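## Task

Pick up the packing tape roll sitting on the cart's upper tray and place it over the shaft of one of the wall pegs opposite the supply shelves, so the peg's tip pokes out through the roll. Release it and back the robot away. The roll must stay on the peg without the robot supporting it. The robot must not tip over or be left leaning, or the task fails.

## Robot and tools

ROBOT. A Hello Robot Stretch 4 with one arm: an omni-wheel base, a lift sliding on a mast, an arm that telescopes forward, a three-joint wrist (yaw, pitch, roll) and a two-finger gripper. It stands about 1.6 m tall; the base rim lies within 0.23 m of the base origin. Cameras: head_camera, head_left_camera, head_right_camera (fisheye) and wrist_camera. A loose object may occasionally get nudged by something else.

FRAMES. Base frame: origin on the floor below the base centre, x ahead, y to the left, z up. hand_pose is a point between the open fingertips, expressed in the base frame; with all wrist joints at 0 its axes line up with the base axes. Its printed value may be somewhat wrong. Odometry frame is the base frame as it was when the scene began.

execute_actions. Argument "actions": a list holding one action, or empty (empty just returns state and pictures). Optional "cameras": list of camera names, or "all"/null/omitted for all, [] for none; an unknown name rejects the call. An action contains "base", "joints", or both, plus optional "pace" and "contact_limits"; alternatively it is only {"end_of_arm": "enable_torque"}, which re-powers wrist or gripper motors that shut off, holding them where they are. Motions in one action start at the same time and may finish at different times.
- "base": exactly one key, each a relative move from where the base last reported itself: translate_m (metres, straight ahead positive, -2 to 2), strafe_m (metres sideways, left positive, -2 to 2), rotate_rad (radians in place, counter-clockwise from above positive, -3.2 to 3.2).
- "joints": absolute targets by name. lift_m 0 to 1.2 m; arm_m 0 to 0.55 m extension; wrist_yaw_rad -1.134 to 4.276 (0 ahead, positive leftward, 3.14 tucked back, above 3.4 the arm may obstruct); wrist_pitch_rad -1.117 to 4.259 (0 level, 1.57 pointing down); wrist_roll_rad -1.117 to 4.259 (0 fingers level, positive turns gripper clockwise viewed from behind); gripper_m -0.038 to 0.141, the fingertip gap in metres (negative means fingers squeezing each other). Done tolerances: lift and arm ±0.004, yaw and roll ±0.02, pitch ±0.05, gripper ±0.004. A joint target outside its range is clipped and reported; any other bad value or unknown key rejects the call with no motion. Joints or base omitted from an action may still be driving to an earlier target.
- "pace": "slow", "default", "fast", "max". Base speed 0.1/0.3/0.4/0.6 m/s and turn 1/2/3/4 rad/s respectively, further capped when lift_m exceeds 0.2 (down to 0.3 m/s and 1 rad/s at 1.2 m).
- "contact_limits": {"arm_m": value} from 0 (gentlest) to 0.75 (firmest), default 0.5; the arm stops when it pushes harder.
Each action lasts at most 15 s. A reported stop cancels later execute_actions, wait and finished_scene calls in the same reply.

wait: "seconds" 0 to 10; commands nothing and returns state and pictures.
zoom_image: "camera" and "region" [x0, y0, x1, y1] in pixels of that camera's most recent full image, top-left origin, at most 504 by 504.
finished_scene: "scene" number (1 or 2); ends it for good and reports success, then gives the next task. Answering without any tool call ends everything.

RESULTS. base_status and joint_status say how each motion ended: "done" (for the base, wheels turned the commanded amount even if slipping); "off_target" (resting away from target, maybe still pushing); "contact_stop_at_<key>" (hit something; that part goes slack, so a loaded lift can sink and wheels can roll); "limit_stop_at_<name>"; "time_out"; "torque_fault" (a wrist or gripper motor overloaded and went limp until enable_torque). After these the old target is dropped. "limit_stop_at_tilt" means a lean beyond 6 degrees; lift, arm and wheels go slack until it eases. "limit_stop_at_own_body" blocks self-collision (likely with pitch below -0.2 plus roll below -0.4 or above 4); you may move away from the body. on_its_own lists uncommanded things; "held at" is the held target, not the position. lidar_m: 12 horizontal distances from the base origin, 30-degree sectors starting straight ahead and going counter-clockwise (4th left, 7th behind, 10th right); "-" is nothing seen or closer than 0.25 m; sees roughly 0.15 m up to robot height, misses clear objects and thin legs. wrist_depth_mm: 7x7 grid of median depths, 100 to 2000 mm, read from the top left. base_odometry counts wheel turns; heading -3.142 to 3.142, left positive. If turned_by_wheels and turned_by_imu differ by over about 0.1 rad, a collision or slip occurred and heading is off by roughly their difference. base_tilt in degrees, forward and right positive, with a fixed bias up to about 1.5. motor_effort is percent of maximum, positive toward higher values, peak in brackets; wheel positive turns the base right. A load in a level gripper pushes wrist pitch effort away from 0. Camera calibration lines give K, distortion and T_world_to_cam relative to the base frame, with small errors that grow for the wrist camera at long reach.

GRIPPING. Command a gap smaller than the object to grasp; a smaller value squeezes harder and pulls the object toward the wrist. gripper_m and "done" do not prove a grasp; a firm grip shows as a clear gripper effort change at commands of 0 or more. If fingertips jam on a surface, raise the lift.

CAUTIONS. To unfold at the start, send lift_m 0.4 with wrist_yaw_rad 0. Avoid turning or driving with over 1 kg held and arm_m above 0.2, especially at fast paces; steady pushes with a high gripper or firm contact limit can tip the robot. Avoid dropping the roll, slamming, hard impacts and strong pushes, and avoid wrist overloads. Before finishing, open the gripper, pull away, and confirm the roll rests on the peg by itself and the robot stands level. Shorter robot motion time is better.

Each tool is called after "Request:" as name(argument=value, ...), one argument or row to a line, values as JSON.

## Session

Request:
execute_actions(
  actions=[],
)

Scene clock: 0.00 s.
base_odometry: x=+0.000 y=+0.000 heading=+0.000 (m, m, rad; odometry frame)
turned_by_wheels: +0.000 (rad since the last result)
turned_by_imu: +0.000 (rad since the last result)
base_tilt: forward=-0.9 right=-0.8 (deg)
lidar_m: 2.10 2.36 1.78 1.31 1.36 1.78 1.99 2.56 1.77 1.73 1.85 2.23
base_status: not commanded
joint_positions: lift_m=+0.200 arm_m=-0.002 wrist_yaw_rad=+3.129 wrist_pitch_rad=-0.007 wrist_roll_rad=+0.020 gripper_m=+0.057
joint_status: not commanded
motor_effort: lift_m=+20 arm_m=-1 wrist_yaw_rad=+0 wrist_pitch_rad=-8 wrist_roll_rad=+0 gripper_m=+1 wheel_0=-1 wheel_1=-1 wheel_2=+0 (%)
hand_pose: x=-0.1188 y=+0.0909 z=+0.3807 quat_wxyz=(+0.006, +0.004, +0.010, +1.000) (m; base frame)
wrist_depth_mm: - 133 - - - - - / - 120 158 - - - - / 106 135 184 - - - - / 143 148 - - - - - / - - 1921 - - - 1863 / 1160 1281 206 1182 205 1308 1336 / 842 842 917 - 960 878 931
pictures: head_camera, head_left_camera, head_right_camera, wrist_camera
Images, in order (width x height): head_camera 420x560, head_left_camera 420x672, head_right_camera 420x672, wrist_camera 616x392.

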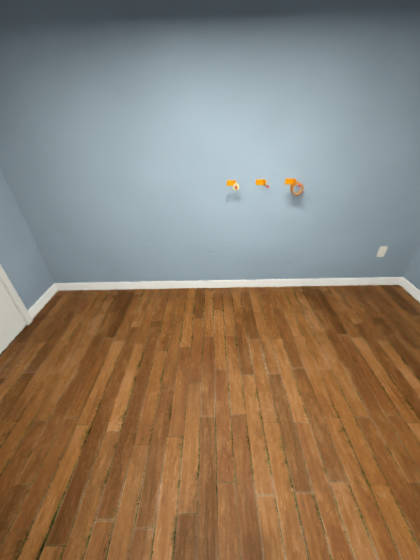

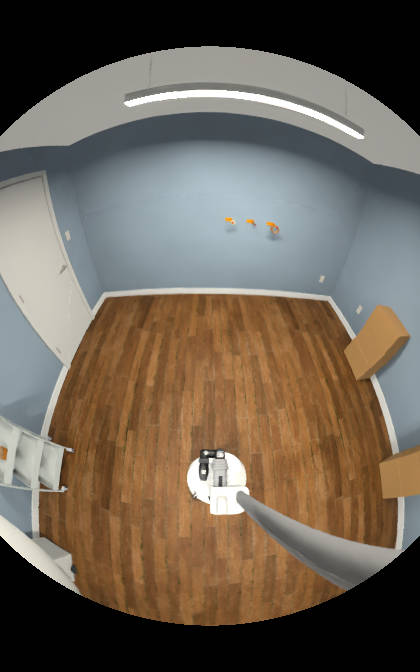

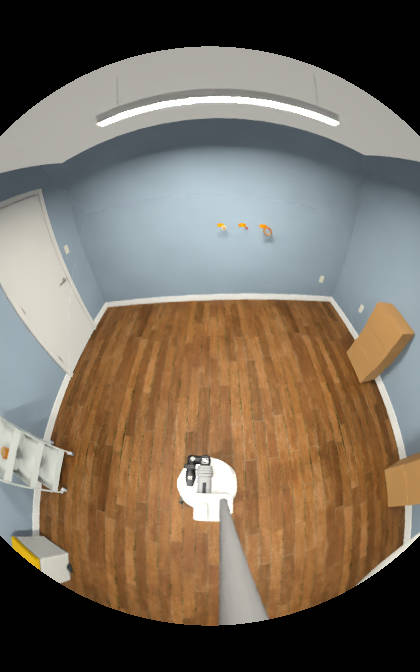

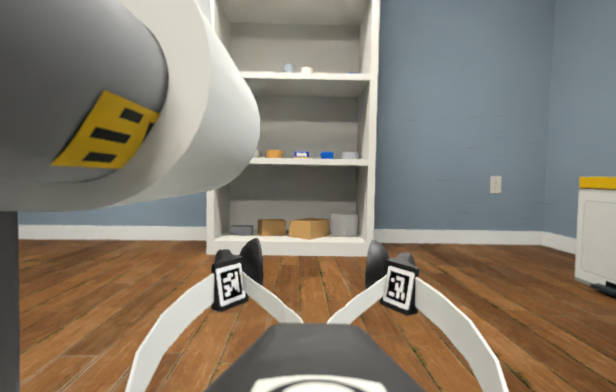

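Cart is to the left.

Request:
execute_actions(
  actions=[
    {"base":{"rotate_rad":1.4},"joints":{"lift_m":0.4,"wrist_yaw_rad":0}},
  ],
)

Request:
zoom_image(
  camera="head_camera",
  region=[0, 100, 420, 460],
)

Scene clock: 3.27 s.
base_odometry: x=+0.000 y=+0.000 heading=+1.399 (m, m, rad; odometry frame)
turned_by_wheels: +1.399 (rad since the last result)
turned_by_imu: +1.431 (rad since the last result)
base_tilt: forward=-0.9 right=-0.8 (deg)
lidar_m: 1.29 1.30 1.72 1.98 2.00 2.23 1.72 1.86 2.49 2.13 2.27 1.91
base_status: done
joint_positions: lift_m=+0.400 arm_m=-0.002 wrist_yaw_rad=+0.000 wrist_pitch_rad=-0.007 wrist_roll_rad=+0.020 gripper_m=+0.057
joint_status: all done
motor_effort: lift_m=+25(29) arm_m=-1(1) wrist_yaw_rad=-1(10) wrist_pitch_rad=-9(8) wrist_roll_rad=-1(1) gripper_m=-2(1) wheel_0=-3(11) wheel_1=-3(6) wheel_2=-2(12) (%)
hand_pose: x=+0.4572 y=-0.0873 z=+0.5800 quat_wxyz=(+1.000, +0.010, -0.004, +0.000) (m; base frame)
wrist_depth_mm: 1397 1397 1464 1537 1576 1618 1708 / 1397 1397 1499 1499 1618 1661 1756 / 1397 1182 1499 1537 1618 1661 1756 / 1430 1464 1499 1576 1618 1661 1756 / 1397 1397 1281 1537 1618 1661 1756 / 1397 1397 206 1537 205 1708 1708 / 1255 1078 1308 - 1366 1281 1336
pictures: head_camera, head_left_camera, head_right_camera, wrist_camera
camera_calibration (this result's frames):
wrist_camera: T_world_to_cam=[[0.0104043, -0.99994, -0.00335954, -0.0926798], [-0.0391362, 0.00294994, -0.99923, 0.637665], [0.99918, 0.0105278, -0.0391031, -0.195723], [0, 0, 0, 1]] pos_world=[0.221483, -0.0924948, 0.629209]
Images, in order (width x height): head_camera 420x560, head_left_camera 420x672, head_right_camera 420x672, wrist_camera 616x392.

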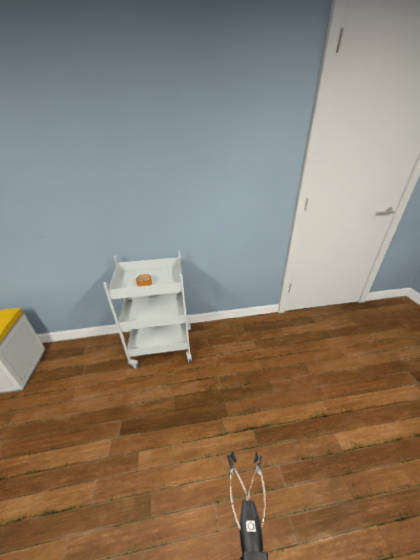

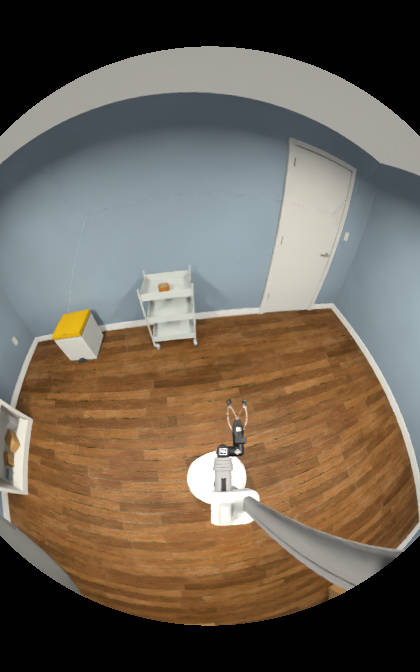

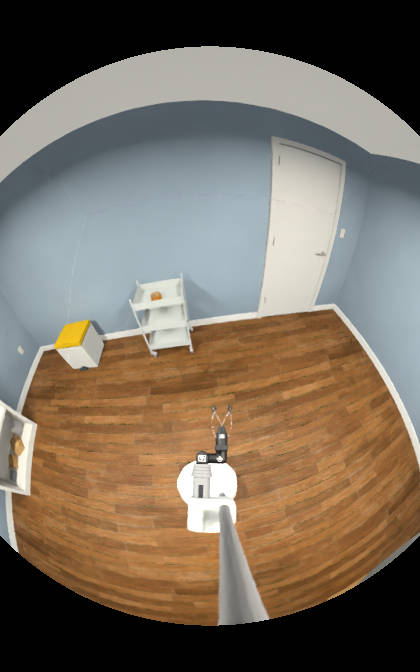

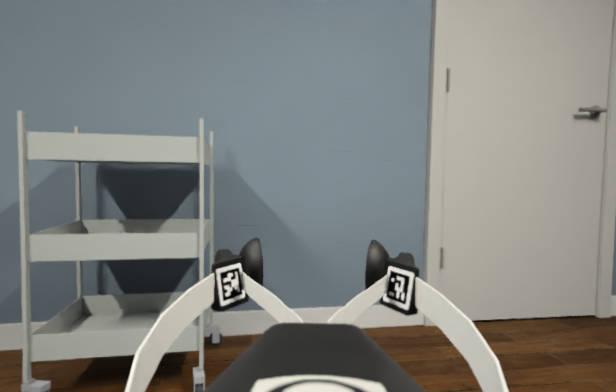

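Region (0, 100, 420, 460) of head_camera's 420x560 image, scaled by 1.200, with more detail than that image has; it fills the top 432 rows of this view, and the rest is white.

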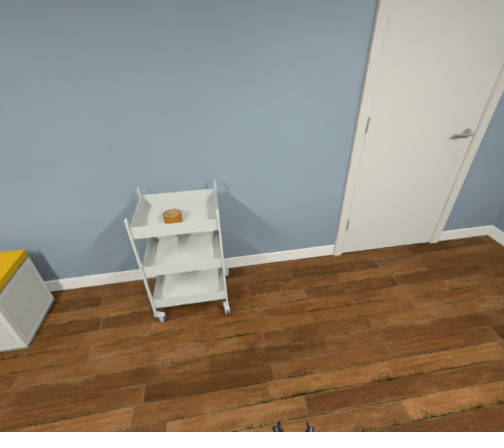

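Request:
execute_actions(
  actions=[
    {"base":{"rotate_rad":0.14},"joints":{"lift_m":0.95,"wrist_pitch_rad":1.2,"gripper_m":0.14}},
  ],
  cameras=[],
)

Request:
execute_actions(
  actions=[
    {"base":{"strafe_m":0.34}},
  ],
  cameras=[],
)

Request:
execute_actions(
  actions=[
    {"base":{"translate_m":0.7}},
  ],
  cameras=["head_camera","wrist_camera"],
)

Scene clock: 9.00 s.
base_odometry: x=+0.000 y=+0.000 heading=+1.538 (m, m, rad; odometry frame)
turned_by_wheels: +0.139 (rad since the last result)
turned_by_imu: +0.143 (rad since the last result)
base_tilt: forward=-0.9 right=-0.8 (deg)
lidar_m: 1.30 1.35 1.76 1.99 2.53 1.78 1.72 1.86 2.22 2.12 2.31 1.81
base_status: done
joint_positions: lift_m=+0.950 arm_m=-0.002 wrist_yaw_rad=+0.000 wrist_pitch_rad=+1.201 wrist_roll_rad=+0.020 gripper_m=+0.140
joint_status: all done
motor_effort: lift_m=+25(27) arm_m=-1(1) wrist_yaw_rad=+1(1) wrist_pitch_rad=-5(5) wrist_roll_rad=+0(0) gripper_m=-2(6) wheel_0=-4(8) wheel_1=-4(13) wheel_2=-2(9) (%)
hand_pose: x=+0.2730 y=-0.0874 z=+0.8589 quat_wxyz=(+0.825, +0.008, +0.565, -0.005) (m; base frame)
wrist_depth_mm: 1336 1366 1336 1336 1336 1336 1308 / 1281 1255 1255 1255 1229 1255 1255 / 1205 1205 1182 1205 1205 1205 1205 / 1160 1160 1138 1138 1138 1160 1138 / 1098 1098 1098 1098 1098 1078 1098 / 1060 1042 1042 168 1042 1042 1042 / 1008 1008 1008 - 1025 1025 1008
pictures: none
No camera images: the call's "cameras" was empty. Leave "cameras" out to get every camera's image.

Scene clock: 11.47 s.
base_odometry: x=-0.340 y=+0.011 heading=+1.538 (m, m, rad; odometry frame)
turned_by_wheels: +0.000 (rad since the last result)
turned_by_imu: +0.000 (rad since the last result)
base_tilt: forward=-0.9 right=-0.8 (deg)
lidar_m: 1.29 1.49 1.74 1.64 1.70 2.11 1.71 2.03 2.73 2.61 2.50 1.80
base_status: done
joint_positions: lift_m=+0.950 arm_m=-0.002 wrist_yaw_rad=+0.000 wrist_pitch_rad=+1.201 wrist_roll_rad=+0.020 gripper_m=+0.140
joint_status: not commanded
motor_effort: lift_m=+24(25) arm_m=-1(1) wrist_yaw_rad=+0(0) wrist_pitch_rad=-5(5) wrist_roll_rad=-1(0) gripper_m=+0(4) wheel_0=-5(12) wheel_1=+4(14) wheel_2=+0(2) (%)
hand_pose: x=+0.2730 y=-0.0874 z=+0.8590 quat_wxyz=(+0.825, +0.008, +0.565, -0.005) (m; base frame)
wrist_depth_mm: 1336 1336 1336 1308 1366 1336 1308 / 1229 1281 1255 1281 1255 1281 1255 / 1205 1205 1205 1229 1182 1182 1182 / 1182 1160 1160 1160 1160 1118 1138 / 1098 1118 1098 1078 1118 1118 1078 / 1042 1042 1042 169 1042 1060 1060 / 1025 1025 1008 - 1008 1008 1008
pictures: none
No camera images: the call's "cameras" was empty. Leave "cameras" out to get every camera's image.

Scene clock: 15.30 s.
base_odometry: x=-0.317 y=+0.711 heading=+1.539 (m, m, rad; odometry frame)
turned_by_wheels: +0.000 (rad since the last result)
turned_by_imu: -0.003 (rad since the last result)
base_tilt: forward=-0.9 right=-0.8 (deg)
lidar_m: 0.60 1.03 1.00 1.68 1.72 2.85 2.41 2.63 2.64 2.56 1.51 0.63
base_status: done
joint_positions: lift_m=+0.950 arm_m=-0.002 wrist_yaw_rad=+0.000 wrist_pitch_rad=+1.201 wrist_roll_rad=+0.020 gripper_m=+0.140
joint_status: not commanded
motor_effort: lift_m=+24(24) arm_m=-1(1) wrist_yaw_rad=+1(0) wrist_pitch_rad=-5(4) wrist_roll_rad=-1(1) gripper_m=+4(3) wheel_0=+4(10) wheel_1=+4(11) wheel_2=-3(13) (%)
hand_pose: x=+0.2730 y=-0.0874 z=+0.8590 quat_wxyz=(+0.825, +0.008, +0.565, -0.005) (m; base frame)
wrist_depth_mm: 1118 1078 831 831 820 1118 1138 / 1229 1281 809 809 809 1281 1255 / 1205 1229 1078 1042 1042 1205 1182 / 1160 1138 1138 1138 1118 1160 1160 / 1118 1098 1098 1078 1078 1098 1098 / 1078 1060 1042 169 1042 1042 1060 / 1025 1025 1008 - 1025 1025 991
pictures: head_camera, wrist_camera
camera_calibration (this result's frames):
wrist_camera: T_world_to_cam=[[0.000534709, -0.999945, -0.0104968, -0.0811171], [-0.948156, 0.002829, -0.317794, 0.571998], [0.317806, 0.0101226, -0.948102, 0.965978], [0, 0, 0, 1]] pos_world=[0.235394, -0.092509, 1.09677]
Images, in order (width x height): head_camera 420x560, wrist_camera 616x392.

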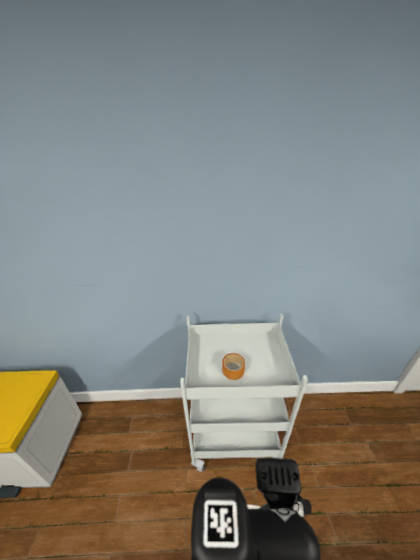

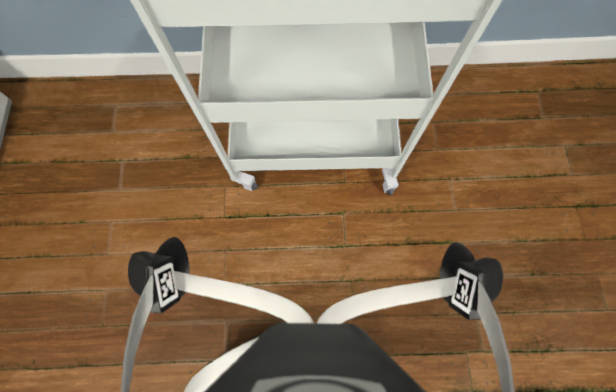

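Request:
execute_actions(
  actions=[
    {"base":{"strafe_m":0.026},"joints":{"arm_m":0.5,"wrist_pitch_rad":1.57,"lift_m":1.0}},
  ],
  cameras=["head_camera","wrist_camera"],
)

Scene clock: 18.73 s.
base_odometry: x=-0.343 y=+0.711 heading=+1.539 (m, m, rad; odometry frame)
turned_by_wheels: +0.000 (rad since the last result)
turned_by_imu: +0.000 (rad since the last result)
base_tilt: forward=-0.8 right=-0.7 (deg)
lidar_m: 0.59 1.05 0.98 1.65 1.69 2.86 2.41 2.63 2.64 2.60 1.48 0.64
base_status: done
joint_positions: lift_m=+1.000 arm_m=+0.499 wrist_yaw_rad=+0.000 wrist_pitch_rad=+1.570 wrist_roll_rad=+0.020 gripper_m=+0.140
joint_status: all done
motor_effort: lift_m=+25(26) arm_m=+5(1) wrist_yaw_rad=+0(1) wrist_pitch_rad=-2(2) wrist_roll_rad=+0(1) gripper_m=+0(5) wheel_0=-1(11) wheel_1=+0(9) wheel_2=+0(0) (%)
hand_pose: x=+0.6703 y=-0.0874 z=+0.8893 quat_wxyz=(+0.707, +0.007, +0.707, -0.007) (m; base frame)
wrist_depth_mm: 809 442 442 442 442 439 798 / 1118 449 452 449 449 445 1078 / 1118 455 452 452 449 449 1098 / 1138 455 455 455 455 452 1098 / 1118 418 459 459 452 455 433 / 1138 1160 1138 169 1138 1118 1118 / 1182 1138 1160 - 1138 1138 1138
pictures: head_camera, wrist_camera
camera_calibration (this result's frames):
wrist_camera: T_world_to_cam=[[-0.00328639, -0.999945, -0.00992999, -0.0789688], [-0.998953, 0.00282965, 0.0456656, 0.669227], [-0.045635, 0.0100697, -0.998907, 1.15729], [0, 0, 0, 1]] pos_world=[0.72108, -0.0925117, 1.12468]
Images, in order (width x height): head_camera 420x560, wrist_camera 616x392.

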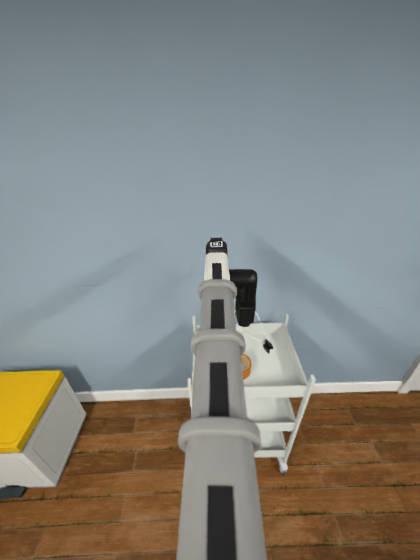

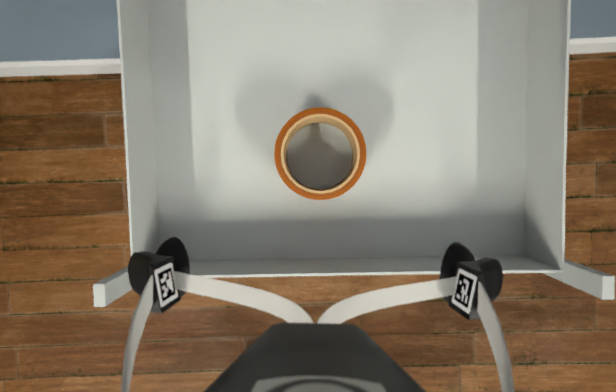

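Request:
execute_actions(
  actions=[
    {"base":{"translate_m":0.03},"joints":{"arm_m":0.546,"lift_m":0.88}},
  ],
  cameras=[],
)

Request:
execute_actions(
  actions=[
    {"base":{"strafe_m":-0.01},"joints":{"lift_m":0.82},"pace":"slow"},
  ],
  cameras=["head_left_camera","wrist_camera"],
)

Scene clock: 22.17 s.
base_odometry: x=-0.342 y=+0.741 heading=+1.539 (m, m, rad; odometry frame)
turned_by_wheels: +0.001 (rad since the last result)
turned_by_imu: +0.001 (rad since the last result)
base_tilt: forward=-0.8 right=-0.7 (deg)
lidar_m: 0.56 1.01 0.97 1.66 1.69 2.90 2.44 2.66 2.64 2.59 1.46 0.60
base_status: done
joint_positions: lift_m=+0.880 arm_m=+0.545 wrist_yaw_rad=+0.000 wrist_pitch_rad=+1.570 wrist_roll_rad=+0.020 gripper_m=+0.140
joint_status: all done
motor_effort: lift_m=+16(24) arm_m=+5(2) wrist_yaw_rad=-1(0) wrist_pitch_rad=-3(3) wrist_roll_rad=-1(1) gripper_m=-4(4) wheel_0=+5(10) wheel_1=+4(6) wheel_2=+0(10) (%)
hand_pose: x=+0.7163 y=-0.0874 z=+0.7701 quat_wxyz=(+0.707, +0.007, +0.707, -0.007) (m; base frame)
wrist_depth_mm: 303 327 327 327 324 324 324 / 319 332 330 330 329 329 327 / 314 334 332 330 334 330 329 / 312 340 338 336 332 334 334 / 1008 338 336 338 338 334 334 / 1025 343 342 169 342 338 338 / 1008 343 345 - 343 340 343
pictures: none
No camera images: the call's "cameras" was empty. Leave "cameras" out to get every camera's image.

Scene clock: 23.53 s.
base_odometry: x=-0.332 y=+0.741 heading=+1.539 (m, m, rad; odometry frame)
turned_by_wheels: +0.000 (rad since the last result)
turned_by_imu: +0.000 (rad since the last result)
base_tilt: forward=-0.9 right=-0.7 (deg)
lidar_m: 0.56 1.01 0.96 1.67 1.71 2.90 2.44 2.69 2.63 2.58 1.47 0.60
base_status: done
joint_positions: lift_m=+0.820 arm_m=+0.545 wrist_yaw_rad=+0.000 wrist_pitch_rad=+1.570 wrist_roll_rad=+0.020 gripper_m=+0.140
joint_status: all done
motor_effort: lift_m=+16(14) arm_m=+5(5) wrist_yaw_rad=+1(0) wrist_pitch_rad=-2(3) wrist_roll_rad=+0(0) gripper_m=+1(2) wheel_0=+5(9) wheel_1=-5(10) wheel_2=+0(0) (%)
hand_pose: x=+0.7163 y=-0.0874 z=+0.7101 quat_wxyz=(+0.707, +0.007, +0.707, -0.007) (m; base frame)
wrist_depth_mm: 271 272 267 268 267 266 266 / 273 272 271 271 271 268 268 / 274 274 273 272 274 272 270 / 277 278 274 274 274 273 273 / 278 278 278 279 277 276 276 / 281 282 281 169 231 277 277 / 282 285 282 - 281 281 278
pictures: head_left_camera, wrist_camera
camera_calibration (this result's frames):
wrist_camera: T_world_to_cam=[[-0.00340672, -0.999945, -0.00992948, -0.0805115], [-0.998946, 0.00294838, 0.0458141, 0.723228], [-0.0457823, 0.0100751, -0.998901, 0.980471], [0, 0, 0, 1]] pos_world=[0.767079, -0.0925177, 0.94546]
Images, in order (width x height): head_left_camera 420x672, wrist_camera 616x392.

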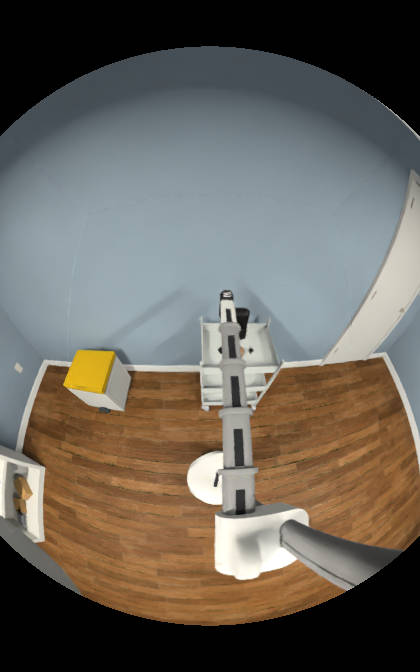

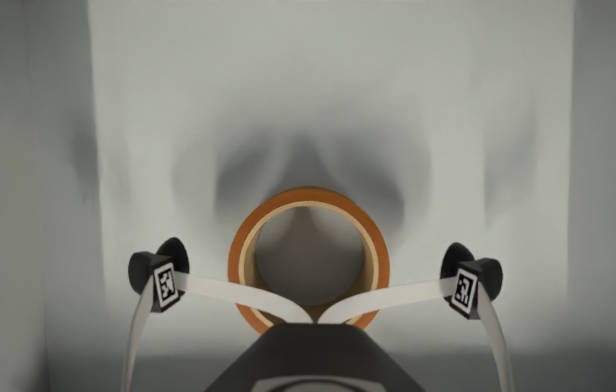

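Request:
execute_actions(
  actions=[
    {"joints":{"lift_m":0.797},"pace":"slow"},
  ],
  cameras=[],
)

Request:
execute_actions(
  actions=[
    {"joints":{"gripper_m":0.04}},
  ],
  cameras=[],
)

Request:
execute_actions(
  actions=[
    {"joints":{"lift_m":1.0}},
  ],
  cameras=["head_camera","wrist_camera"],
)

Scene clock: 25.20 s.
base_odometry: x=-0.332 y=+0.741 heading=+1.539 (m, m, rad; odometry frame)
turned_by_wheels: +0.000 (rad since the last result)
turned_by_imu: +0.000 (rad since the last result)
base_tilt: forward=-0.8 right=-0.9 (deg)
lidar_m: 0.56 1.00 0.97 1.66 1.69 2.89 2.44 2.68 2.64 2.58 1.47 0.60
base_status: not commanded
joint_positions: lift_m=+0.797 arm_m=+0.545 wrist_yaw_rad=+0.000 wrist_pitch_rad=+1.570 wrist_roll_rad=+0.020 gripper_m=+0.140
joint_status: all done
motor_effort: lift_m=+16(16) arm_m=+5(5) wrist_yaw_rad=+1(0) wrist_pitch_rad=-3(3) wrist_roll_rad=+0(1) gripper_m=+1(1) wheel_0=+4(4) wheel_1=-4(5) wheel_2=+0(0) (%)
hand_pose: x=+0.7163 y=-0.0874 z=+0.6871 quat_wxyz=(+0.707, +0.007, +0.707, -0.007) (m; base frame)
wrist_depth_mm: 248 248 246 246 244 244 245 / 250 250 248 247 247 247 245 / 252 251 250 249 249 249 247 / 255 254 253 251 251 251 249 / 258 256 254 254 253 253 253 / 259 258 220 169 205 255 253 / 262 260 259 - 257 257 257
pictures: none
No camera images: the call's "cameras" was empty. Leave "cameras" out to get every camera's image.

Scene clock: 27.20 s.
base_odometry: x=-0.332 y=+0.741 heading=+1.539 (m, m, rad; odometry frame)
turned_by_wheels: +0.000 (rad since the last result)
turned_by_imu: +0.000 (rad since the last result)
base_tilt: forward=-0.8 right=-0.8 (deg)
lidar_m: 0.56 1.00 0.97 1.68 1.68 2.89 2.43 2.68 2.63 2.57 1.45 0.60
base_status: not commanded
joint_positions: lift_m=+0.797 arm_m=+0.545 wrist_yaw_rad=+0.000 wrist_pitch_rad=+1.570 wrist_roll_rad=+0.020 gripper_m=+0.040
joint_status: all done
motor_effort: lift_m=+16(16) arm_m=+5(5) wrist_yaw_rad=+1(0) wrist_pitch_rad=-3(3) wrist_roll_rad=+0(1) gripper_m=-25(24) wheel_0=+4(5) wheel_1=-4(4) wheel_2=+0(0) (%)
hand_pose: x=+0.7163 y=-0.0874 z=+0.6871 quat_wxyz=(+0.707, +0.007, +0.707, -0.007) (m; base frame)
wrist_depth_mm: 248 248 248 245 245 244 243 / 250 248 248 248 246 245 244 / 252 251 252 250 249 249 247 / 255 254 252 252 251 251 249 / 255 256 216 254 252 252 252 / 259 256 191 255 195 181 253 / 262 259 260 - 257 258 257
pictures: none
No camera images: the call's "cameras" was empty. Leave "cameras" out to get every camera's image.

Scene clock: 29.13 s.
base_odometry: x=-0.332 y=+0.741 heading=+1.539 (m, m, rad; odometry frame)
turned_by_wheels: +0.000 (rad since the last result)
turned_by_imu: +0.000 (rad since the last result)
base_tilt: forward=-0.9 right=-0.8 (deg)
lidar_m: 0.56 1.00 0.96 1.66 1.69 2.88 2.44 2.67 2.64 2.59 1.46 0.61
base_status: not commanded
joint_positions: lift_m=+1.000 arm_m=+0.545 wrist_yaw_rad=+0.000 wrist_pitch_rad=+1.570 wrist_roll_rad=+0.020 gripper_m=+0.040
joint_status: all done
motor_effort: lift_m=+26(26) arm_m=+5(5) wrist_yaw_rad=+0(0) wrist_pitch_rad=-3(2) wrist_roll_rad=-1(1) gripper_m=-20(22) wheel_0=+5(4) wheel_1=-5(5) wheel_2=+0(0) (%)
hand_pose: x=+0.7163 y=-0.0874 z=+0.8893 quat_wxyz=(+0.707, +0.007, +0.707, -0.007) (m; base frame)
wrist_depth_mm: 609 445 449 436 445 442 647 / 976 449 449 445 445 445 1025 / 1118 449 452 449 449 449 1098 / 1138 455 459 452 452 449 1138 / 1160 459 215 459 452 455 1118 / 1118 418 191 462 195 182 1118 / 1182 1182 1138 - 1160 1138 1138
pictures: head_camera, wrist_camera
camera_calibration (this result's frames):
wrist_camera: T_world_to_cam=[[-0.0034071, -0.999945, -0.00992945, -0.0787321], [-0.998945, 0.00294867, 0.0458235, 0.715012], [-0.0457917, 0.0100751, -0.9989, 1.15946], [0, 0, 0, 1]] pos_world=[0.767083, -0.0925178, 1.12463]
Images, in order (width x height): head_camera 420x560, wrist_camera 616x392.

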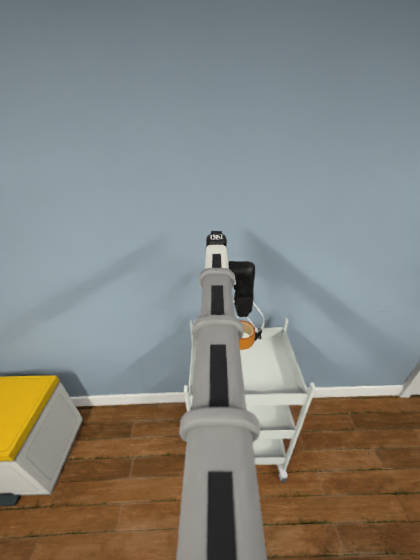

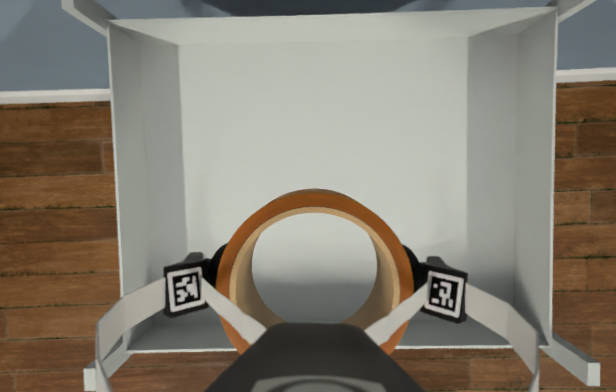

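Request:
execute_actions(
  actions=[
    {"joints":{"arm_m":0.0,"wrist_pitch_rad":0}},
  ],
  cameras=[],
)

Request:
execute_actions(
  actions=[
    {"base":{"rotate_rad":-1.54}},
  ],
  cameras=[],
)

Request:
execute_actions(
  actions=[
    {"base":{"translate_m":1.3}},
  ],
  cameras=["head_camera","wrist_camera"],
)

Scene clock: 33.07 s.
base_odometry: x=-0.332 y=+0.741 heading=+1.539 (m, m, rad; odometry frame)
turned_by_wheels: +0.000 (rad since the last result)
turned_by_imu: +0.000 (rad since the last result)
base_tilt: forward=-0.9 right=-0.7 (deg)
lidar_m: 0.54 0.99 0.97 1.66 1.70 2.89 2.44 2.68 2.65 2.58 1.45 0.59
base_status: not commanded
joint_positions: lift_m=+1.000 arm_m=+0.001 wrist_yaw_rad=+0.000 wrist_pitch_rad=+0.003 wrist_roll_rad=+0.020 gripper_m=+0.040
joint_status: all done
motor_effort: lift_m=+26(26) arm_m=-5(6) wrist_yaw_rad=+1(0) wrist_pitch_rad=-13(16) wrist_roll_rad=+0(1) gripper_m=-24(21) wheel_0=+4(4) wheel_1=-5(4) wheel_2=+0(0) (%)
hand_pose: x=+0.4602 y=-0.0874 z=+1.1768 quat_wxyz=(+1.000, +0.010, +0.002, +0.000) (m; base frame)
wrist_depth_mm: 723 750 741 741 750 759 778 / 750 759 750 768 768 778 788 / 750 750 759 768 778 778 798 / 750 759 768 768 788 788 809 / 759 768 215 778 778 798 798 / 778 778 192 788 195 182 820 / 768 788 798 - 798 798 809
pictures: none
No camera images: the call's "cameras" was empty. Leave "cameras" out to get every camera's image.

Scene clock: 35.30 s.
base_odometry: x=-0.332 y=+0.741 heading=+0.000 (m, m, rad; odometry frame)
turned_by_wheels: -1.539 (rad since the last result)
turned_by_imu: -1.573 (rad since the last result)
base_tilt: forward=-0.9 right=-0.8 (deg)
lidar_m: 2.59 1.41 0.60 0.57 1.00 0.97 1.68 1.72 2.86 2.44 2.66 2.71
base_status: done
joint_positions: lift_m=+1.000 arm_m=+0.001 wrist_yaw_rad=+0.000 wrist_pitch_rad=+0.003 wrist_roll_rad=+0.020 gripper_m=+0.040
joint_status: not commanded
motor_effort: lift_m=+26(26) arm_m=-5(5) wrist_yaw_rad=+1(1) wrist_pitch_rad=-13(13) wrist_roll_rad=+0(0) gripper_m=-23(21) wheel_0=+5(8) wheel_1=+3(12) wheel_2=+4(11) (%)
hand_pose: x=+0.4602 y=-0.0874 z=+1.1768 quat_wxyz=(+1.000, +0.010, +0.002, +0.000) (m; base frame)
wrist_depth_mm: 1576 - - - - - - / 1618 - - - - - - / 1618 - - - - - - / 1618 - - - - - - / 1708 - 215 - - - - / 1618 - 192 - 195 182 - / 1661 - - - - - -
pictures: none
No camera images: the call's "cameras" was empty. Leave "cameras" out to get every camera's image.

Scene clock: 41.10 s.
base_odometry: x=+0.967 y=+0.742 heading=+0.001 (m, m, rad; odometry frame)
turned_by_wheels: +0.001 (rad since the last result)
turned_by_imu: -0.005 (rad since the last result)
base_tilt: forward=-0.9 right=-0.8 (deg)
lidar_m: 1.29 1.35 1.03 0.97 1.04 1.11 2.17 3.06 2.73 2.41 1.79 1.33
base_status: done
joint_positions: lift_m=+1.000 arm_m=+0.001 wrist_yaw_rad=+0.000 wrist_pitch_rad=+0.003 wrist_roll_rad=+0.020 gripper_m=+0.040
joint_status: not commanded
motor_effort: lift_m=+25(26) arm_m=-5(5) wrist_yaw_rad=+0(0) wrist_pitch_rad=-13(12) wrist_roll_rad=-1(0) gripper_m=-21(20) wheel_0=+5(9) wheel_1=+4(10) wheel_2=-1(12) (%)
hand_pose: x=+0.4602 y=-0.0874 z=+1.1769 quat_wxyz=(+1.000, +0.010, +0.002, +0.000) (m; base frame)
wrist_depth_mm: 1042 1042 1060 1078 1060 1060 1078 / 1042 1060 1060 1060 1078 1060 1078 / 1060 1042 1078 1060 1098 1098 1078 / 1060 1078 1078 1078 1098 1098 1098 / 1078 1078 214 1098 1118 1118 1138 / 1078 1078 191 1118 195 182 1118 / 1060 1098 1118 - 1138 1118 1160
pictures: head_camera, wrist_camera
camera_calibration (this result's frames):
wrist_camera: T_world_to_cam=[[0.0100461, -0.999944, -0.00346344, -0.0905125], [-0.0499653, 0.00295732, -0.998747, 1.23863], [0.9987, 0.0102065, -0.0499327, -0.162529], [0, 0, 0, 1]] pos_world=[0.225116, -0.0925115, 1.22864]
Images, in order (width x height): head_camera 420x560, wrist_camera 616x392.

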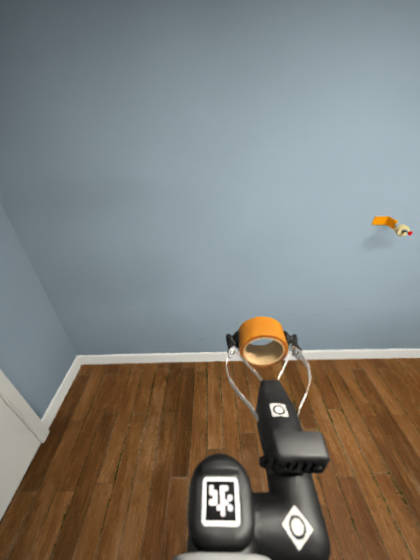

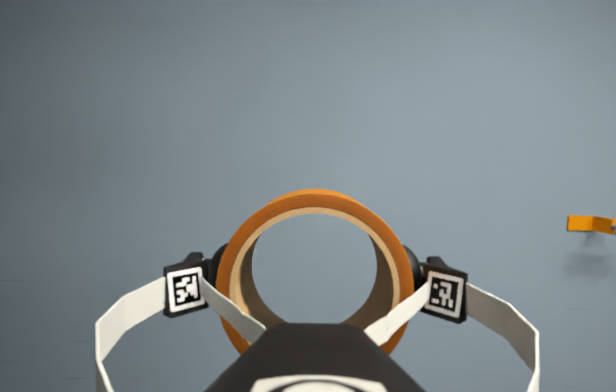

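Request:
execute_actions(
  actions=[
    {"base":{"strafe_m":-1.06}},
  ],
  cameras=["head_camera","wrist_camera"],
)

Scene clock: 46.73 s.
base_odometry: x=+0.968 y=-0.318 heading=+0.001 (m, m, rad; odometry frame)
turned_by_wheels: +0.000 (rad since the last result)
turned_by_imu: -0.001 (rad since the last result)
base_tilt: forward=-0.9 right=-0.8 (deg)
lidar_m: 1.19 1.35 1.82 2.03 1.86 2.62 3.05 1.98 1.74 1.35 1.70 1.22
base_status: done
joint_positions: lift_m=+1.000 arm_m=+0.001 wrist_yaw_rad=+0.000 wrist_pitch_rad=+0.003 wrist_roll_rad=+0.020 gripper_m=+0.040
joint_status: not commanded
motor_effort: lift_m=+25(25) arm_m=-5(5) wrist_yaw_rad=+0(1) wrist_pitch_rad=-12(12) wrist_roll_rad=-1(1) gripper_m=-24(21) wheel_0=+2(11) wheel_1=-4(13) wheel_2=+0(0) (%)
hand_pose: x=+0.4602 y=-0.0874 z=+1.1769 quat_wxyz=(+1.000, +0.010, +0.002, +0.000) (m; base frame)
wrist_depth_mm: 1060 1078 1078 1060 1098 1098 1098 / 1078 1078 1078 1118 1118 1098 1098 / 1078 1098 1078 1098 1098 1098 1138 / 1098 1098 1118 1118 1118 1138 1138 / 1118 1098 215 1138 1118 1138 1160 / 1118 1118 191 1138 195 182 1160 / 1118 1138 1138 - 1138 1160 1160
pictures: head_camera, wrist_camera
camera_calibration (this result's frames):
wrist_camera: T_world_to_cam=[[0.00996092, -0.999944, -0.00346338, -0.090498], [-0.0499651, 0.0029615, -0.998747, 1.23863], [0.998701, 0.0101215, -0.0499328, -0.162529], [0, 0, 0, 1]] pos_world=[0.225108, -0.0925161, 1.22864]
Images, in order (width x height): head_camera 420x560, wrist_camera 616x392.

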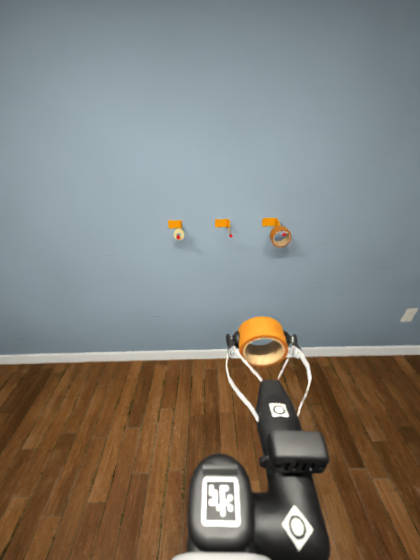

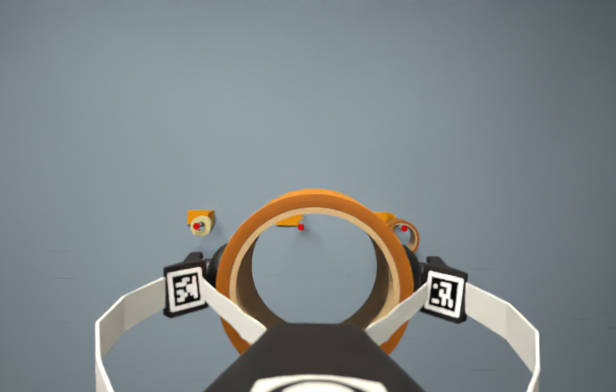

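Request:
execute_actions(
  actions=[
    {"base":{"translate_m":0.5},"joints":{"lift_m":0.93}},
  ],
  cameras=["head_camera","wrist_camera"],
)

Scene clock: 50.63 s.
base_odometry: x=+1.468 y=-0.317 heading=+0.001 (m, m, rad; odometry frame)
turned_by_wheels: +0.001 (rad since the last result)
turned_by_imu: -0.002 (rad since the last result)
base_tilt: forward=-0.7 right=-0.8 (deg)
lidar_m: 0.66 0.68 1.11 2.03 2.11 2.31 4.00 2.19 1.41 1.36 1.21 0.73
base_status: done
joint_positions: lift_m=+0.930 arm_m=+0.001 wrist_yaw_rad=+0.000 wrist_pitch_rad=+0.003 wrist_roll_rad=+0.020 gripper_m=+0.040
joint_status: all done
motor_effort: lift_m=+17(23) arm_m=-4(5) wrist_yaw_rad=+1(1) wrist_pitch_rad=-12(13) wrist_roll_rad=-1(1) gripper_m=-22(19) wheel_0=+4(9) wheel_1=+5(8) wheel_2=-3(13) (%)
hand_pose: x=+0.4602 y=-0.0874 z=+1.1076 quat_wxyz=(+1.000, +0.010, +0.002, +0.000) (m; base frame)
wrist_depth_mm: 585 585 591 585 591 603 603 / 585 591 591 597 597 609 609 / 591 603 603 603 603 615 615 / 591 603 609 609 615 615 621 / 609 603 214 609 615 496 627 / 615 609 191 621 195 182 627 / 615 621 627 - 627 627 640
pictures: head_camera, wrist_camera
camera_calibration (this result's frames):
wrist_camera: T_world_to_cam=[[0.0099515, -0.999944, -0.00346339, -0.0907363], [-0.0499642, 0.00296199, -0.998747, 1.1694], [0.998701, 0.0101121, -0.049932, -0.16598], [0, 0, 0, 1]] pos_world=[0.225096, -0.0925166, 1.15933]
Images, in order (width x height): head_camera 420x560, wrist_camera 616x392.

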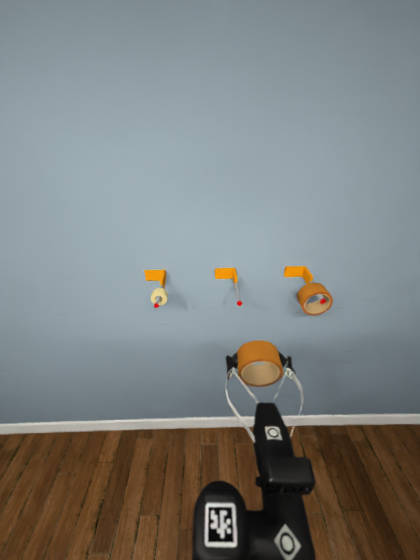

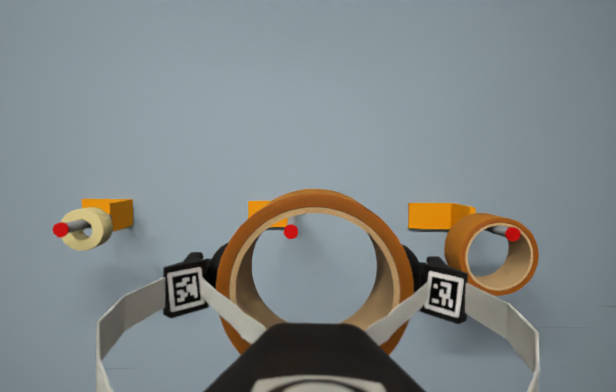

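Request:
execute_actions(
  actions=[
    {"base":{"strafe_m":0.025},"joints":{"lift_m":0.90,"arm_m":0.17}},
  ],
  cameras=["head_camera","wrist_camera"],
)

Scene clock: 53.10 s.
base_odometry: x=+1.468 y=-0.292 heading=+0.001 (m, m, rad; odometry frame)
turned_by_wheels: +0.000 (rad since the last result)
turned_by_imu: +0.000 (rad since the last result)
base_tilt: forward=-0.8 right=-0.7 (deg)
lidar_m: 0.66 0.84 1.16 2.01 2.10 2.30 4.03 2.21 1.42 1.40 1.21 0.74
base_status: done
joint_positions: lift_m=+0.900 arm_m=+0.169 wrist_yaw_rad=+0.000 wrist_pitch_rad=+0.003 wrist_roll_rad=+0.020 gripper_m=+0.040
joint_status: all done
motor_effort: lift_m=+17(14) arm_m=+5(9) wrist_yaw_rad=+0(1) wrist_pitch_rad=-12(12) wrist_roll_rad=-1(1) gripper_m=-20(16) wheel_0=-1(10) wheel_1=+2(10) wheel_2=+0(2) (%)
hand_pose: x=+0.6285 y=-0.0874 z=+1.0776 quat_wxyz=(+1.000, +0.010, +0.002, +0.000) (m; base frame)
wrist_depth_mm: 421 421 424 427 430 433 436 / 424 427 427 433 430 433 436 / 430 427 433 436 436 442 442 / 399 433 436 264 442 442 436 / 439 436 215 442 445 449 330 / 442 436 191 445 195 182 455 / 445 449 445 - 455 459 462
pictures: head_camera, wrist_camera
camera_calibration (this result's frames):
wrist_camera: T_world_to_cam=[[0.0100247, -0.999944, -0.00346278, -0.0925407], [-0.0498972, 0.00295841, -0.99875, 1.14783], [0.998704, 0.010185, -0.0498647, -0.335651], [0, 0, 0, 1]] pos_world=[0.393418, -0.0925127, 1.12934]
Images, in order (width x height): head_camera 420x560, wrist_camera 616x392.

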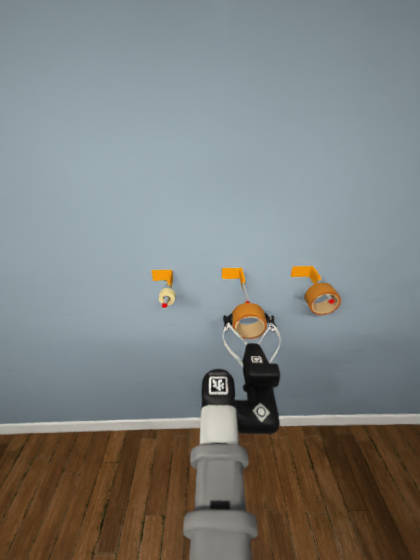

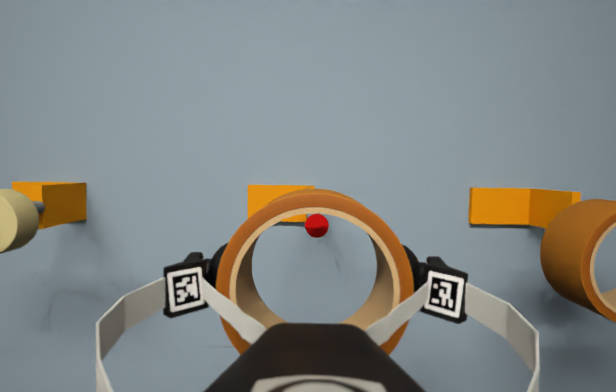

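Request:
execute_actions(
  actions=[
    {"joints":{"lift_m":0.917},"pace":"slow"},
  ],
  cameras=[],
)

Request:
execute_actions(
  actions=[
    {"joints":{"arm_m":0.29},"pace":"slow","contact_limits":{"arm_m":0.2}},
  ],
  cameras=["head_camera","wrist_camera"],
)

Scene clock: 55.00 s.
base_odometry: x=+1.468 y=-0.292 heading=+0.001 (m, m, rad; odometry frame)
turned_by_wheels: +0.000 (rad since the last result)
turned_by_imu: +0.000 (rad since the last result)
base_tilt: forward=-0.8 right=-0.7 (deg)
lidar_m: 0.66 0.83 1.13 2.01 2.09 2.30 4.02 2.21 1.43 1.37 1.18 0.73
base_status: not commanded
joint_positions: lift_m=+0.917 arm_m=+0.169 wrist_yaw_rad=+0.000 wrist_pitch_rad=+0.003 wrist_roll_rad=+0.020 gripper_m=+0.040
joint_status: all done
motor_effort: lift_m=+26(27) arm_m=+5(5) wrist_yaw_rad=+0(1) wrist_pitch_rad=-11(12) wrist_roll_rad=+0(1) gripper_m=-18(23) wheel_0=-1(2) wheel_1=+2(2) wheel_2=+0(0) (%)
hand_pose: x=+0.6285 y=-0.0874 z=+1.0938 quat_wxyz=(+1.000, +0.010, +0.002, +0.000) (m; base frame)
wrist_depth_mm: 421 421 427 427 427 430 433 / 424 421 427 430 430 433 436 / 433 430 436 439 436 436 442 / 430 433 436 436 442 445 445 / 436 439 215 442 442 449 336 / 439 439 191 445 195 182 402 / 442 445 449 - 452 459 462
pictures: none
No camera images: the call's "cameras" was empty. Leave "cameras" out to get every camera's image.

Scene clock: 57.50 s.
base_odometry: x=+1.468 y=-0.292 heading=+0.001 (m, m, rad; odometry frame)
turned_by_wheels: +0.000 (rad since the last result)
turned_by_imu: +0.000 (rad since the last result)
base_tilt: forward=-0.8 right=-0.7 (deg)
lidar_m: 0.67 0.83 1.12 2.00 2.09 2.28 4.01 2.21 1.42 1.40 1.20 0.75
base_status: not commanded
joint_positions: lift_m=+0.917 arm_m=+0.289 wrist_yaw_rad=+0.000 wrist_pitch_rad=+0.003 wrist_roll_rad=+0.020 gripper_m=+0.040
joint_status: all done
motor_effort: lift_m=+26(26) arm_m=+5(4) wrist_yaw_rad=+0(1) wrist_pitch_rad=-12(12) wrist_roll_rad=+0(0) gripper_m=-24(21) wheel_0=-1(1) wheel_1=+2(1) wheel_2=+0(0) (%)
contact_limits: arm_m 0.2
hand_pose: x=+0.7485 y=-0.0874 z=+1.0938 quat_wxyz=(+1.000, +0.010, +0.002, +0.000) (m; base frame)
wrist_depth_mm: 304 306 307 309 312 314 317 / 309 309 312 314 315 317 317 / 310 312 314 317 317 320 322 / 312 315 317 310 322 324 325 / 315 319 215 320 324 325 322 / 322 320 191 170 195 182 330 / 322 325 325 - 330 332 332
pictures: head_camera, wrist_camera
camera_calibration (this result's frames):
wrist_camera: T_world_to_cam=[[0.0100091, -0.999944, -0.00346296, -0.09368], [-0.0499169, 0.00295917, -0.998749, 1.17004], [0.998703, 0.0101694, -0.0498845, -0.45465], [0, 0, 0, 1]] pos_world=[0.513403, -0.0925135, 1.14557]
Images, in order (width x height): head_camera 420x560, wrist_camera 616x392.

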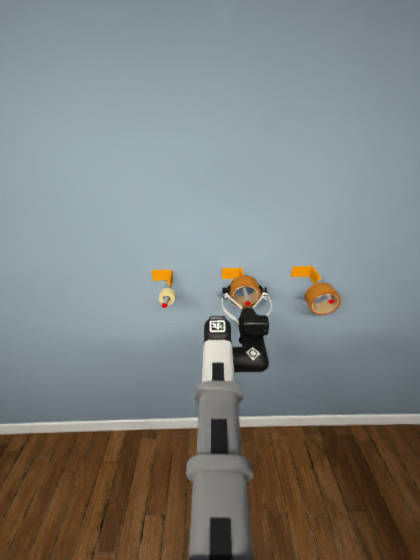

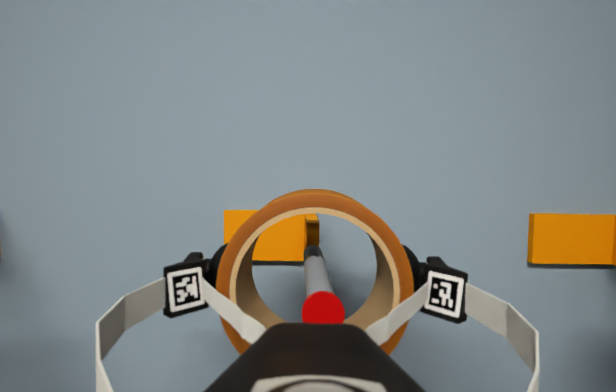

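Peg is through. Lower slightly, release, retreat.

Request:
execute_actions(
  actions=[
    {"joints":{"lift_m":0.9},"pace":"slow"},
  ],
  cameras=[],
)

Request:
execute_actions(
  actions=[
    {"joints":{"gripper_m":0.14}},
  ],
  cameras=[],
)

Request:
execute_actions(
  actions=[
    {"joints":{"arm_m":0.0},"base":{"translate_m":-0.2}},
  ],
  cameras=["head_camera","wrist_camera"],
)

Scene clock: 59.47 s.
base_odometry: x=+1.468 y=-0.292 heading=+0.001 (m, m, rad; odometry frame)
turned_by_wheels: +0.000 (rad since the last result)
turned_by_imu: +0.000 (rad since the last result)
base_tilt: forward=-0.8 right=-0.7 (deg)
lidar_m: 0.67 0.82 1.14 2.01 2.08 2.28 4.01 2.22 1.42 1.39 1.19 0.73
base_status: not commanded
joint_positions: lift_m=+0.900 arm_m=+0.289 wrist_yaw_rad=+0.000 wrist_pitch_rad=+0.003 wrist_roll_rad=+0.020 gripper_m=+0.040
joint_status: all done
motor_effort: lift_m=+16(25) arm_m=+5(5) wrist_yaw_rad=+0(1) wrist_pitch_rad=-13(12) wrist_roll_rad=-1(1) gripper_m=-26(21) wheel_0=-1(2) wheel_1=+1(2) wheel_2=+0(0) (%)
hand_pose: x=+0.7485 y=-0.0874 z=+1.0776 quat_wxyz=(+1.000, +0.010, +0.002, +0.000) (m; base frame)
wrist_depth_mm: 304 306 309 310 310 314 314 / 307 310 310 312 315 315 315 / 310 310 314 315 319 319 320 / 314 315 315 309 320 322 319 / 315 319 215 320 322 325 327 / 319 320 192 325 195 182 330 / 324 324 325 - 332 330 334
pictures: none
No camera images: the call's "cameras" was empty. Leave "cameras" out to get every camera's image.

Scene clock: 61.47 s.
base_odometry: x=+1.468 y=-0.292 heading=+0.001 (m, m, rad; odometry frame)
turned_by_wheels: +0.000 (rad since the last result)
turned_by_imu: +0.000 (rad since the last result)
base_tilt: forward=-0.9 right=-0.8 (deg)
lidar_m: 0.67 0.84 1.15 2.01 2.09 2.29 3.99 2.22 1.42 1.37 1.20 0.72
base_status: not commanded
joint_positions: lift_m=+0.900 arm_m=+0.289 wrist_yaw_rad=+0.000 wrist_pitch_rad=+0.003 wrist_roll_rad=+0.020 gripper_m=+0.140
joint_status: all done
motor_effort: lift_m=+16(16) arm_m=+5(5) wrist_yaw_rad=-1(0) wrist_pitch_rad=-10(12) wrist_roll_rad=-1(1) gripper_m=-1(24) wheel_0=-1(2) wheel_1=+2(1) wheel_2=+0(0) (%)
hand_pose: x=+0.7485 y=-0.0874 z=+1.0778 quat_wxyz=(+1.000, +0.010, +0.001, +0.000) (m; base frame)
wrist_depth_mm: 304 306 309 310 312 312 317 / 309 310 310 312 314 315 317 / 310 314 314 317 319 320 320 / 314 315 315 317 322 322 320 / 317 317 319 192 324 322 325 / 320 320 215 162 196 329 330 / 322 325 324 - 329 332 334
pictures: none
No camera images: the call's "cameras" was empty. Leave "cameras" out to get every camera's image.

Scene clock: 63.53 s.
base_odometry: x=+1.268 y=-0.293 heading=+0.001 (m, m, rad; odometry frame)
turned_by_wheels: +0.000 (rad since the last result)
turned_by_imu: +0.001 (rad since the last result)
base_tilt: forward=-0.9 right=-0.7 (deg)
lidar_m: 0.85 1.03 1.41 2.03 2.04 2.27 3.81 2.07 1.43 1.37 1.50 0.93
base_status: done
joint_positions: lift_m=+0.900 arm_m=+0.001 wrist_yaw_rad=+0.000 wrist_pitch_rad=+0.002 wrist_roll_rad=+0.020 gripper_m=+0.140
joint_status: all done
motor_effort: lift_m=+16(16) arm_m=-5(3) wrist_yaw_rad=+1(0) wrist_pitch_rad=-9(10) wrist_roll_rad=+0(0) gripper_m=-2(2) wheel_0=-5(10) wheel_1=-4(18) wheel_2=+3(13) (%)
hand_pose: x=+0.4602 y=-0.0875 z=+1.0779 quat_wxyz=(+1.000, +0.010, +0.001, +0.000) (m; base frame)
wrist_depth_mm: 768 768 788 788 798 798 798 / 778 798 788 798 809 809 798 / 778 788 788 798 798 798 820 / 798 788 798 820 820 831 831 / 809 809 820 820 820 820 831 / 809 809 820 168 831 820 842 / 820 831 831 - 831 842 842
pictures: head_camera, wrist_camera
camera_calibration (this result's frames):
wrist_camera: T_world_to_cam=[[0.00977341, -0.999946, -0.00345231, -0.0908217], [-0.0488381, 0.00297102, -0.998802, 1.13934], [0.998759, 0.00993031, -0.0488064, -0.168728], [0, 0, 0, 1]] pos_world=[0.22505, -0.0925263, 1.12943]
Images, in order (width x height): head_camera 420x560, wrist_camera 616x392.

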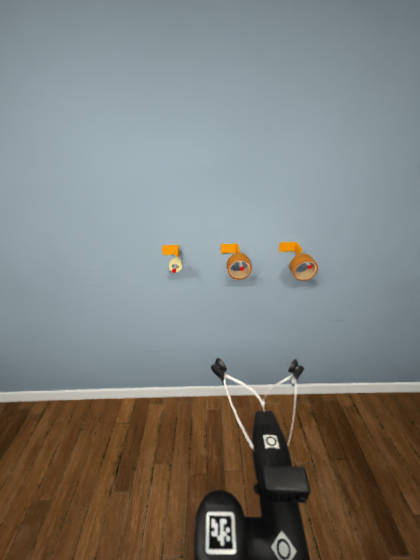

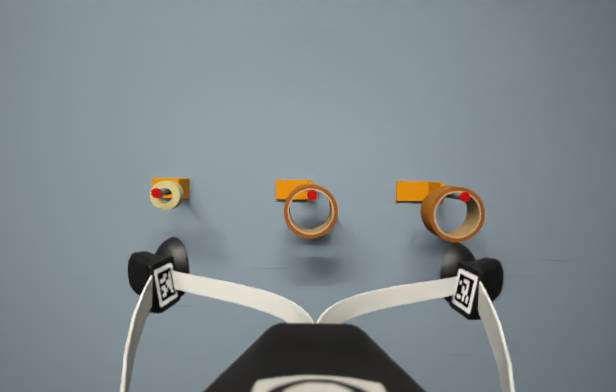

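Request:
finished_scene(
  scene=1,
)

The scene is finished: the task was done.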